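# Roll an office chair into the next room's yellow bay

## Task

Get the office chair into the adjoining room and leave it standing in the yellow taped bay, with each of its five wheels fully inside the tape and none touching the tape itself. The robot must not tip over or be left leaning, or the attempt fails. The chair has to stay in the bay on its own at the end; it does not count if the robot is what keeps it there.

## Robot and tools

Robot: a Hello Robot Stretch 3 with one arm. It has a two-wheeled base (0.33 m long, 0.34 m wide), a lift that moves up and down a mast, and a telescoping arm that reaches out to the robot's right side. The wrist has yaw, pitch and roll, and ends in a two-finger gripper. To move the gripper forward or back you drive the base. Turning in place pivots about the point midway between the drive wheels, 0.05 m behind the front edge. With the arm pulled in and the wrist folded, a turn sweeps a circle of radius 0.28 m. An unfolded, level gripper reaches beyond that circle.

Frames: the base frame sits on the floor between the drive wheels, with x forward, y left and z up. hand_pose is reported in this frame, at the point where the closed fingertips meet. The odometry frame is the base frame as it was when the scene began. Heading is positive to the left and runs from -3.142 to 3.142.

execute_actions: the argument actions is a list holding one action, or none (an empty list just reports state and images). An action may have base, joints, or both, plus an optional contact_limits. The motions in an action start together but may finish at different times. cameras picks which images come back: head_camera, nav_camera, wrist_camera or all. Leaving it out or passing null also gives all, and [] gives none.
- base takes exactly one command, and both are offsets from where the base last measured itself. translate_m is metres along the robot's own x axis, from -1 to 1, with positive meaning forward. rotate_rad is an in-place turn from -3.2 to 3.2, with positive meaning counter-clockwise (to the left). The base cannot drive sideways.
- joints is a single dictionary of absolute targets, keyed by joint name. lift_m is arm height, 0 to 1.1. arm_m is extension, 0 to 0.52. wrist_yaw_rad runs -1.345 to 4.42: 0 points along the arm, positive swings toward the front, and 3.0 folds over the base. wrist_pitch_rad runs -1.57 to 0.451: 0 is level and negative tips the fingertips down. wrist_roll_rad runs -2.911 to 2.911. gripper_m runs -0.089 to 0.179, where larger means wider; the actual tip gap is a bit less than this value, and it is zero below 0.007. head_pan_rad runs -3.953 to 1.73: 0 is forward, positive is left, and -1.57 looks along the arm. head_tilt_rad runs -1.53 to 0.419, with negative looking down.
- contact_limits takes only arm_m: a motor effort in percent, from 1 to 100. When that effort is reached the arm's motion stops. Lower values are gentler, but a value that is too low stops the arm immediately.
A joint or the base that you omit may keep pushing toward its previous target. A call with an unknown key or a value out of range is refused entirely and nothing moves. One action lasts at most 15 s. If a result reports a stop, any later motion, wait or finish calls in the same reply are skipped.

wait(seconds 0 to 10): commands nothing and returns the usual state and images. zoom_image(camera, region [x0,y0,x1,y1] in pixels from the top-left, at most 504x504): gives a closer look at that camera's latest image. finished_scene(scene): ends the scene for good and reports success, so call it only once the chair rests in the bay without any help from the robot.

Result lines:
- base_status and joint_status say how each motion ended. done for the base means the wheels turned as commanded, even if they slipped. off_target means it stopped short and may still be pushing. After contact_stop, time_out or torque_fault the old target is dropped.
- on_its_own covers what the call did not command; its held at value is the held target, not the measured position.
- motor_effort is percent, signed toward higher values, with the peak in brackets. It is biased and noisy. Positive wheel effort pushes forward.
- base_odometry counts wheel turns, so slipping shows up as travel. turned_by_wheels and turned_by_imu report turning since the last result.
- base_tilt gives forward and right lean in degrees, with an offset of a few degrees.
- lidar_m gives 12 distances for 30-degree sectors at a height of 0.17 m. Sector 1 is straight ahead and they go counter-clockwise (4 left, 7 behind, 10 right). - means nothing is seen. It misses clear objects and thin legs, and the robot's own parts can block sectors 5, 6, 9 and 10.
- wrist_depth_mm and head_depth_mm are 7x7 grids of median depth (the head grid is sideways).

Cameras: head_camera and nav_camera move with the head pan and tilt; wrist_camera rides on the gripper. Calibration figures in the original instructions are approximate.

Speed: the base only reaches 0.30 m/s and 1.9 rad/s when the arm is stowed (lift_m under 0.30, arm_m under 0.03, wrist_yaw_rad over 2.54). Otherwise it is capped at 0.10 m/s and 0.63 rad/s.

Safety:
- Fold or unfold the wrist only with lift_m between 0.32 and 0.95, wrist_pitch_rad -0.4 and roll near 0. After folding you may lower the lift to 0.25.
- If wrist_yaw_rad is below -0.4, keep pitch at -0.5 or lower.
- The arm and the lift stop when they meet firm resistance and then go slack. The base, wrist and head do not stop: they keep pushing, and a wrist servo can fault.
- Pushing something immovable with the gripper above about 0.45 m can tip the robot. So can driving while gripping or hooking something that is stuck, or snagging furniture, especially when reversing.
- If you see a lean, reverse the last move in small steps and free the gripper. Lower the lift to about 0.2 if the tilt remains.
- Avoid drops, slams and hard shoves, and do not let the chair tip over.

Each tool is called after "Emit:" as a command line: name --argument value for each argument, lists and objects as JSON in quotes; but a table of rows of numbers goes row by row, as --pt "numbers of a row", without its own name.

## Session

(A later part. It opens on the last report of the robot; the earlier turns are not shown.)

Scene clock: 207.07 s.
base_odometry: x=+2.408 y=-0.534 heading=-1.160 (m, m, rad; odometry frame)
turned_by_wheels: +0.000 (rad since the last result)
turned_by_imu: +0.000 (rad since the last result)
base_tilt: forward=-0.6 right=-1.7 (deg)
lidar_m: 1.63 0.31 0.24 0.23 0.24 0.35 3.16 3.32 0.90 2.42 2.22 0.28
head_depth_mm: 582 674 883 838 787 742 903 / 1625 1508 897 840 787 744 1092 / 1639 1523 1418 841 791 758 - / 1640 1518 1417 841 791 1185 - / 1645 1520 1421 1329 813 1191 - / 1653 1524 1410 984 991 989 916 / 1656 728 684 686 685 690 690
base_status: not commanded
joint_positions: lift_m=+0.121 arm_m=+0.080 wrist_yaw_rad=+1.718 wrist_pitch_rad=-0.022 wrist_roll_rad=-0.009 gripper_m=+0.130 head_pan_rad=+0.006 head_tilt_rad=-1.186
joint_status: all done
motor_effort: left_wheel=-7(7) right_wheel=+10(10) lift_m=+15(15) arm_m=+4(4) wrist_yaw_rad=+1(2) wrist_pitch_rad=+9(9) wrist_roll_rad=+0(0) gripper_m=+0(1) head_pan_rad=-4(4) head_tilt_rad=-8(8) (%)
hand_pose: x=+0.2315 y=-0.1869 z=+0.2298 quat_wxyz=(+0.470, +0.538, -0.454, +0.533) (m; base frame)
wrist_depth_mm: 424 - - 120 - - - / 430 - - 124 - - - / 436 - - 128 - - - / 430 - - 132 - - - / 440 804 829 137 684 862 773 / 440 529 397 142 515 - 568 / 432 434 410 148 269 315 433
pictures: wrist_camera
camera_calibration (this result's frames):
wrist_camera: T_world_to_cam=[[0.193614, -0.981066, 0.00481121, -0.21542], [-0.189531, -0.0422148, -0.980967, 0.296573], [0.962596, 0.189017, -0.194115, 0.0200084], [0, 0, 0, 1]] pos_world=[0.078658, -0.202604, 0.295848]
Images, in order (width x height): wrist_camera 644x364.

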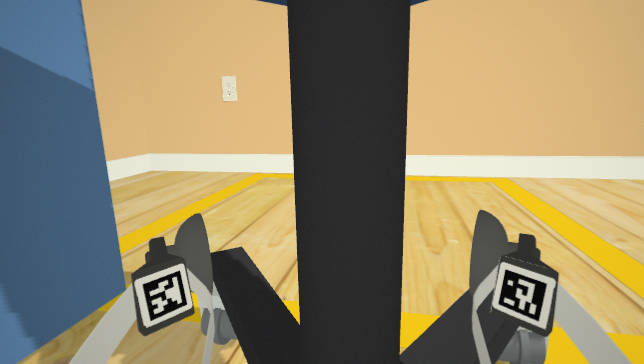

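Emit:
execute_actions --actions '[{"joints":{"gripper_m":0.0}}]' --cameras '[]'

Emit:
execute_actions --actions '[{"base":{"translate_m":0.4},"joints":{"arm_m":0.06}}]'

Scene clock: 211.90 s.
base_odometry: x=+2.408 y=-0.535 heading=-1.160 (m, m, rad; odometry frame)
turned_by_wheels: +0.000 (rad since the last result)
turned_by_imu: +0.000 (rad since the last result)
base_tilt: forward=-0.6 right=-1.7 (deg)
lidar_m: 1.62 0.31 0.24 0.23 0.24 0.35 3.17 3.34 0.90 2.41 2.22 0.28
head_depth_mm: 583 674 882 834 785 741 904 / 1638 1494 896 836 788 744 1092 / 1634 1519 1421 838 792 755 - / 1647 1520 1415 841 789 1186 - / 1639 1528 1418 1330 817 1197 - / 1648 1545 1417 985 989 991 918 / 1656 728 685 684 688 690 692
base_status: not commanded
joint_positions: lift_m=+0.121 arm_m=+0.080 wrist_yaw_rad=+1.706 wrist_pitch_rad=-0.022 wrist_roll_rad=-0.009 gripper_m=+0.001 head_pan_rad=+0.006 head_tilt_rad=-1.186
joint_status: all done
motor_effort: left_wheel=-7(8) right_wheel=+4(10) lift_m=+15(15) arm_m=+2(3) wrist_yaw_rad=+9(9) wrist_pitch_rad=+10(10) wrist_roll_rad=+0(0) gripper_m=-24(100) head_pan_rad=-5(4) head_tilt_rad=-8(7) (%)
hand_pose: x=+0.2320 y=-0.1901 z=+0.2298 quat_wxyz=(+0.473, +0.535, -0.457, +0.530) (m; base frame)
wrist_depth_mm: 434 - - 119 - - - / 440 - - 122 - - - / 440 - - 127 - - - / 440 - - 132 - - - / 439 849 859 135 143 793 780 / 446 555 545 140 145 389 561 / 436 456 307 146 268 365 431
pictures: none
No camera images: the call's "cameras" was empty. Leave "cameras" out to get every camera's image.

Scene clock: 216.93 s.
base_odometry: x=+2.568 y=-0.901 heading=-1.160 (m, m, rad; odometry frame)
turned_by_wheels: -0.001 (rad since the last result)
turned_by_imu: +0.001 (rad since the last result)
base_tilt: forward=-0.5 right=-1.7 (deg)
lidar_m: 1.22 1.29 0.21 0.21 0.22 0.31 3.58 1.18 1.36 2.74 0.29 0.28
head_depth_mm: 592 675 881 835 785 742 719 / 1384 1520 893 839 788 745 1087 / 1386 1511 1422 839 790 760 - / 1389 1527 1425 842 794 1188 - / 1383 1532 1423 1332 1120 1195 - / 1388 1534 1424 1343 1254 886 821 / 1384 1534 1437 1341 1259 617 618
base_status: done
joint_positions: lift_m=+0.121 arm_m=+0.061 wrist_yaw_rad=+1.627 wrist_pitch_rad=-0.022 wrist_roll_rad=-0.009 gripper_m=+0.004 head_pan_rad=+0.006 head_tilt_rad=-1.186
joint_status: all done
on_its_own: wrist_yaw_rad is held at +1.647, not at your +1.720, by its stall guard, which is not easing now
motor_effort: left_wheel=-11(15) right_wheel=+13(29) lift_m=+14(15) arm_m=-6(10) wrist_yaw_rad=+12(36) wrist_pitch_rad=+10(10) wrist_roll_rad=+0(0) gripper_m=-23(27) head_pan_rad=-5(4) head_tilt_rad=-8(8) (%)
hand_pose: x=+0.2339 y=-0.1913 z=+0.2298 quat_wxyz=(+0.494, +0.517, -0.478, +0.511) (m; base frame)
wrist_depth_mm: - - - 116 - - 957 / - - - 120 - - - / - - - 124 - - - / - - - 129 - - - / 851 840 913 132 138 783 775 / 592 596 412 138 141 504 552 / 455 452 296 143 264 390 437
pictures: head_camera (sideways: a quarter turn clockwise sets it upright), nav_camera (sideways: a quarter turn counterclockwise sets it upright), wrist_camera
camera_calibration (this result's frames):
head_camera: T_world_to_cam=[[-0.948089, 0.0352281, -0.316047, 0.437966], [0.0300121, 0.999321, 0.0213574, -0.0282403], [0.316585, 0.0107635, -0.948503, 1.19153], [0, 0, 0, 1]] pos_world=[0.0388575, -0.0000325747, 1.26919]
nav_camera: T_world_to_cam=[[0.933586, 0.0572048, 0.353759, -0.422468], [0.0461508, -0.998149, 0.0396124, 0.00410774], [0.35537, -0.0206553, -0.934497, 1.1726], [0, 0, 0, 1]] pos_world=[-0.0224849, 0.0524877, 1.24508]
wrist_camera: T_world_to_cam=[[0.103259, -0.994643, 0.00484676, -0.201643], [-0.192599, -0.0247747, -0.980965, 0.300888], [0.97583, 0.10036, -0.194126, -0.001503], [0, 0, 0, 1]] pos_world=[0.0802387, -0.192957, 0.295846]
Images, in order (width x height): head_camera 896x504, nav_camera 672x504, wrist_camera 644x364.

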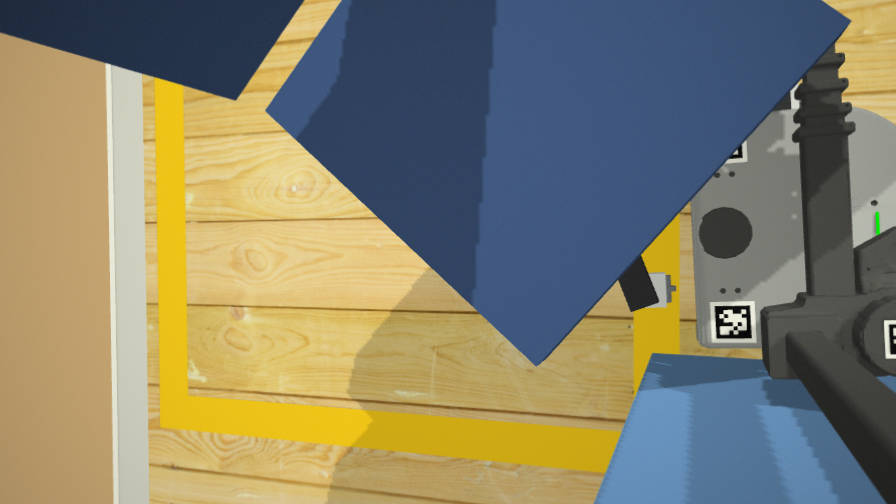

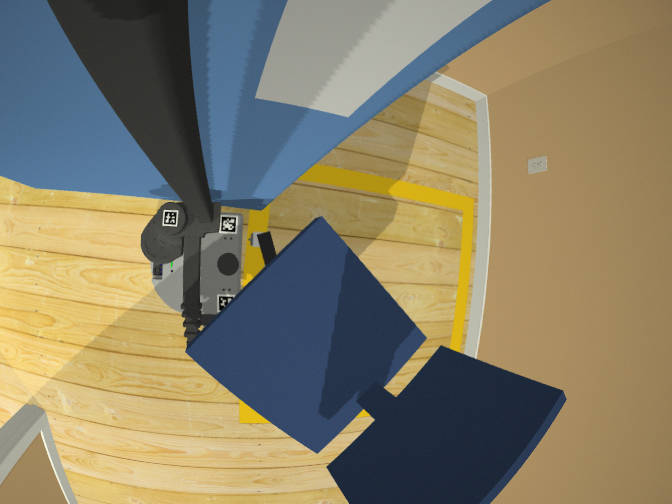

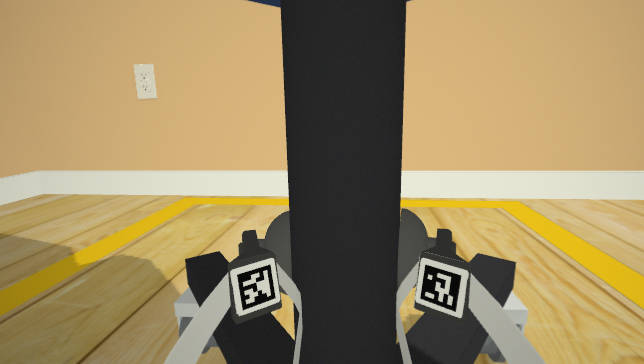

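Emit:
execute_actions --actions '[{"base":{"translate_m":0.36},"joints":{"wrist_yaw_rad":1.65}}]' --cameras '["nav_camera"]'

Emit:
execute_actions --actions '[{"joints":{"gripper_m":0.15,"head_pan_rad":-0.9,"head_tilt_rad":-1.2}}]'

Scene clock: 228.87 s.
base_odometry: x=+2.712 y=-1.231 heading=-1.161 (m, m, rad; odometry frame)
turned_by_wheels: +0.000 (rad since the last result)
turned_by_imu: +0.001 (rad since the last result)
base_tilt: forward=-0.6 right=-1.7 (deg)
lidar_m: 0.86 0.90 1.05 1.02 1.08 0.31 0.95 1.49 1.90 2.77 0.29 0.28
head_depth_mm: 608 690 881 835 783 742 718 / 966 1166 893 840 788 742 1087 / 965 1204 1399 841 787 756 - / 961 1203 1405 841 797 1194 - / 965 1203 1412 1336 1119 1191 - / 963 1209 1415 1343 1253 1191 1138 / 964 1208 1422 1346 1257 1187 1138
base_status: done
joint_positions: lift_m=+0.121 arm_m=+0.061 wrist_yaw_rad=+1.602 wrist_pitch_rad=-0.022 wrist_roll_rad=-0.009 gripper_m=+0.004 head_pan_rad=+0.006 head_tilt_rad=-1.186
joint_status: wrist_yaw_rad off_target (ended at +1.602, target +1.650)
on_its_own: wrist_yaw_rad is held at +1.607, not at your +1.650, by its stall guard, which is not easing now
motor_effort: left_wheel=-9(11) right_wheel=+12(23) lift_m=+15(15) arm_m=-6(6) wrist_yaw_rad=+3(19) wrist_pitch_rad=+10(10) wrist_roll_rad=+0(0) gripper_m=-21(25) head_pan_rad=-4(4) head_tilt_rad=-8(7) (%)
hand_pose: x=+0.2342 y=-0.1976 z=+0.2298 quat_wxyz=(+0.500, +0.511, -0.484, +0.505) (m; base frame)
wrist_depth_mm: 770 760 750 116 707 701 674 / 796 788 770 120 731 702 675 / 834 820 787 124 740 736 728 / 866 830 812 128 757 766 740 / 857 839 823 132 441 752 734 / 607 599 405 137 143 502 564 / 460 458 291 142 269 386 438
pictures: nav_camera (sideways: a quarter turn counterclockwise sets it upright)
camera_calibration (this result's frames):
nav_camera: T_world_to_cam=[[0.933586, 0.0572042, 0.353759, -0.422468], [0.04615, -0.998149, 0.0396124, 0.00410773], [0.35537, -0.0206556, -0.934497, 1.1726], [0, 0, 0, 1]] pos_world=[-0.0224848, 0.0524877, 1.24508]
Images, in order (width x height): nav_camera 672x504.

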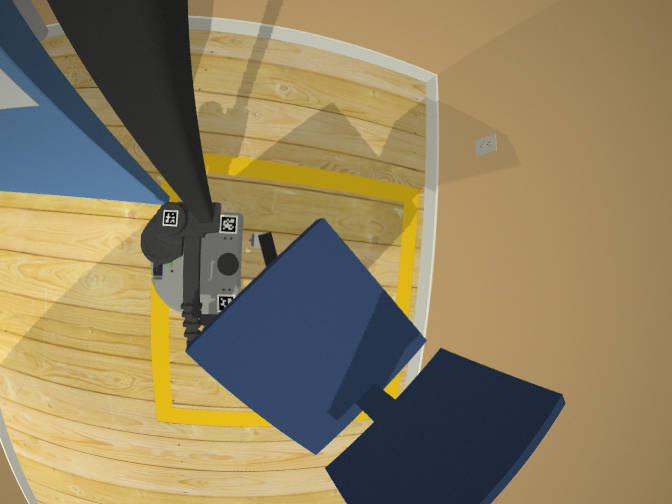

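Scene clock: 230.83 s.
base_odometry: x=+2.712 y=-1.231 heading=-1.161 (m, m, rad; odometry frame)
turned_by_wheels: +0.000 (rad since the last result)
turned_by_imu: +0.000 (rad since the last result)
base_tilt: forward=-0.6 right=-1.6 (deg)
lidar_m: 0.86 0.91 1.05 1.02 1.07 0.31 0.95 1.49 1.90 2.75 0.29 0.28
head_depth_mm: 1636 1515 1409 1318 1230 1176 1108 / 591 1487 1401 837 788 - - / 567 710 895 836 791 - - / 555 693 896 843 791 766 - / 545 677 874 842 793 1088 1113 / 536 662 893 846 796 1155 1125 / 526 646 893 857 804 1168 1133
base_status: not commanded
joint_positions: lift_m=+0.121 arm_m=+0.060 wrist_yaw_rad=+1.605 wrist_pitch_rad=-0.022 wrist_roll_rad=-0.009 gripper_m=+0.150 head_pan_rad=-0.893 head_tilt_rad=-1.186
joint_status: all done
on_its_own: wrist_yaw_rad is held at +1.607, not at your +1.650, by its stall guard, which is not easing now
motor_effort: left_wheel=-8(9) right_wheel=+11(13) lift_m=+15(15) arm_m=-4(5) wrist_yaw_rad=+1(3) wrist_pitch_rad=+10(10) wrist_roll_rad=+0(0) gripper_m=+0(89) head_pan_rad=-4(55) head_tilt_rad=-8(8) (%)
hand_pose: x=+0.2342 y=-0.1967 z=+0.2298 quat_wxyz=(+0.499, +0.512, -0.483, +0.505) (m; base frame)
wrist_depth_mm: 780 760 732 116 692 683 663 / 799 785 778 120 705 713 686 / 834 795 799 124 750 724 719 / 860 828 824 128 774 757 726 / 876 844 832 133 725 772 728 / 594 - 403 138 516 363 556 / 461 433 308 143 270 386 415
pictures: head_camera (sideways: a quarter turn clockwise sets it upright), nav_camera (sideways: a quarter turn counterclockwise sets it upright), wrist_camera
camera_calibration (this result's frames):
head_camera: T_world_to_cam=[[-0.562348, 0.764121, -0.316045, 0.43561], [0.800981, 0.598308, 0.0213574, -0.0329431], [0.205412, -0.241136, -0.948504, 1.19221], [0, 0, 0, 1]] pos_world=[0.026457, -0.025664, 1.26919]
nav_camera: T_world_to_cam=[[0.625683, -0.695253, 0.353757, -0.420587], [-0.752673, -0.657202, 0.0396123, 0.0089807], [0.204949, -0.291048, -0.934498, 1.17351], [0, 0, 0, 1]] pos_world=[0.029403, 0.0550366, 1.24508]
wrist_camera: T_world_to_cam=[[0.0813593, -0.996673, 0.00484099, -0.202319], [-0.193098, -0.0205274, -0.980965, 0.301755], [0.977801, 0.0788759, -0.194125, -0.00589501], [0, 0, 0, 1]] pos_world=[0.0804928, -0.194987, 0.295846]
Images, in order (width x height): head_camera 896x504, nav_camera 672x504, wrist_camera 644x364.

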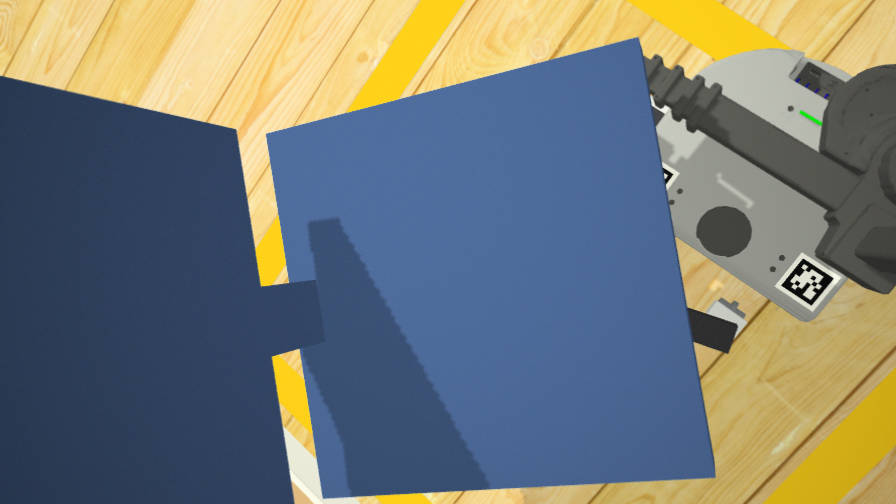

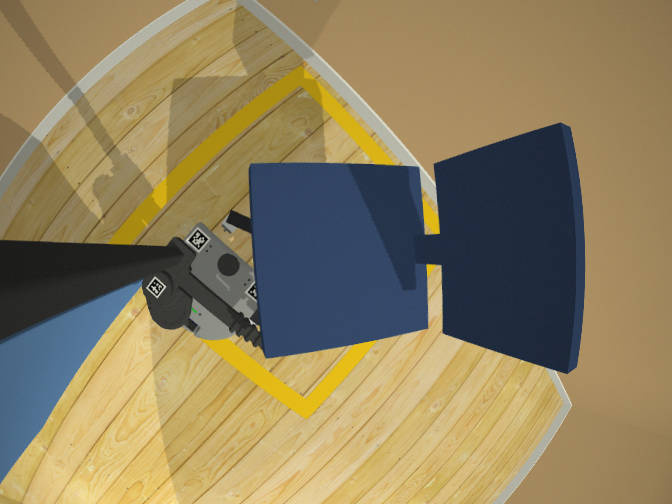

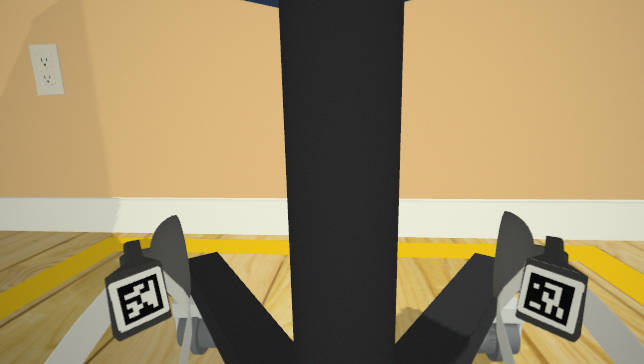

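Emit:
execute_actions --actions '[{"base":{"translate_m":-0.35},"joints":{"head_pan_rad":-0.5,"head_tilt_rad":-1.0,"wrist_pitch_rad":-0.2}}]'

Scene clock: 243.07 s.
base_odometry: x=+2.572 y=-0.910 heading=-1.161 (m, m, rad; odometry frame)
turned_by_wheels: +0.000 (rad since the last result)
turned_by_imu: -0.002 (rad since the last result)
base_tilt: forward=-0.5 right=-1.9 (deg)
lidar_m: 1.21 1.27 0.21 0.21 0.22 0.31 3.58 1.20 1.38 2.74 1.65 0.59
head_depth_mm: 1631 1796 1613 1447 1311 1197 - / 1448 1752 1621 1445 1316 1214 1105 / 734 868 1027 938 1280 1190 1136 / 750 896 1027 927 870 1196 1123 / 771 918 1035 929 875 1212 1112 / 788 949 1041 934 1181 1205 1120 / 808 1298 1423 935 1301 1224 1124
base_status: done
joint_positions: lift_m=+0.121 arm_m=+0.060 wrist_yaw_rad=+1.605 wrist_pitch_rad=-0.213 wrist_roll_rad=-0.009 gripper_m=+0.150 head_pan_rad=-0.507 head_tilt_rad=-1.001
joint_status: all done
on_its_own: wrist_yaw_rad is held at +1.607, not at your +1.650, by its stall guard, which is not easing now
motor_effort: left_wheel=-3(11) right_wheel=+4(7) lift_m=+15(16) arm_m=-5(5) wrist_yaw_rad=+1(1) wrist_pitch_rad=+6(10) wrist_roll_rad=+0(0) gripper_m=+1(0) head_pan_rad=+5(45) head_tilt_rad=+0(19) (%)
hand_pose: x=+0.2238 y=-0.1970 z=+0.1816 quat_wxyz=(+0.545, +0.556, -0.432, +0.456) (m; base frame)
wrist_depth_mm: - - - - 992 981 979 / - - - - - - - / - - - 611 896 - - / 740 464 482 497 489 439 624 / 528 441 522 351 516 496 446 / 420 - 416 259 403 405 398 / 344 332 339 232 331 331 318
pictures: head_camera (sideways: a quarter turn clockwise sets it upright), nav_camera (sideways: a quarter turn counterclockwise sets it upright), wrist_camera
camera_calibration (this result's frames):
head_camera: T_world_to_cam=[[-0.743517, 0.460221, -0.485159, 0.65698], [0.512979, 0.857954, 0.0277034, -0.0394541], [0.428994, -0.228278, -0.873987, 1.09405], [0, 0, 0, 1]] pos_world=[0.0393724, -0.0187577, 1.27602]
nav_camera: T_world_to_cam=[[0.770419, -0.369326, 0.519666, -0.63757], [-0.457011, -0.888258, 0.0462482, -0.00147234], [0.444516, -0.273124, -0.853117, 1.06632], [0, 0, 0, 1]] pos_world=[0.0165272, 0.0544577, 1.24109]
wrist_camera: T_world_to_cam=[[0.081629, -0.996654, -0.00422884, -0.199945], [-0.376459, -0.0269039, -0.926042, 0.282277], [0.92283, 0.0771839, -0.377396, 0.0401224], [0, 0, 0, 1]] pos_world=[0.0855607, -0.194778, 0.275697]
Images, in order (width x height): head_camera 896x504, nav_camera 672x504, wrist_camera 644x364.

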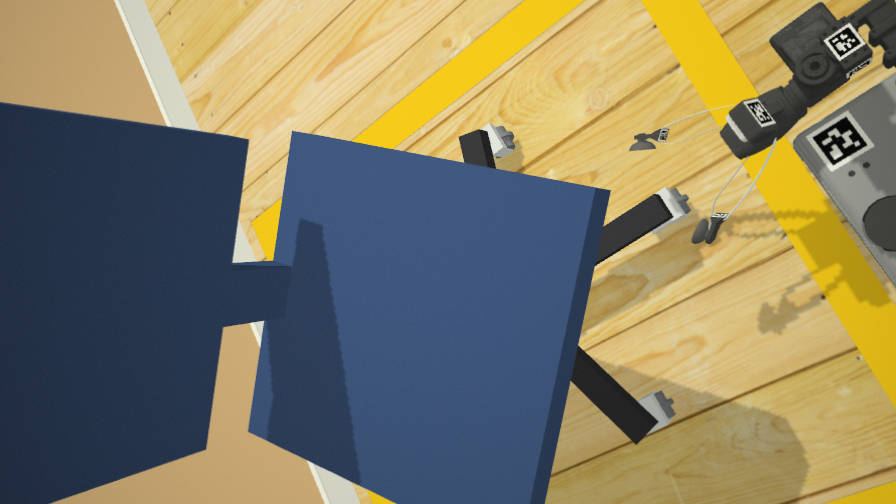

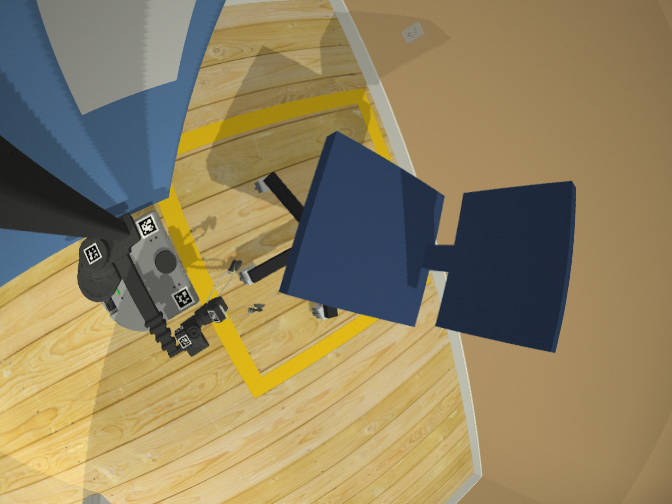

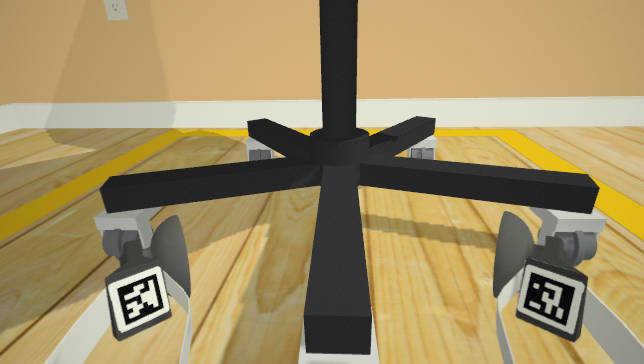

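All five casters are inside the tape.

Emit:
finished_scene --scene 2

The scene is finished: the task was done.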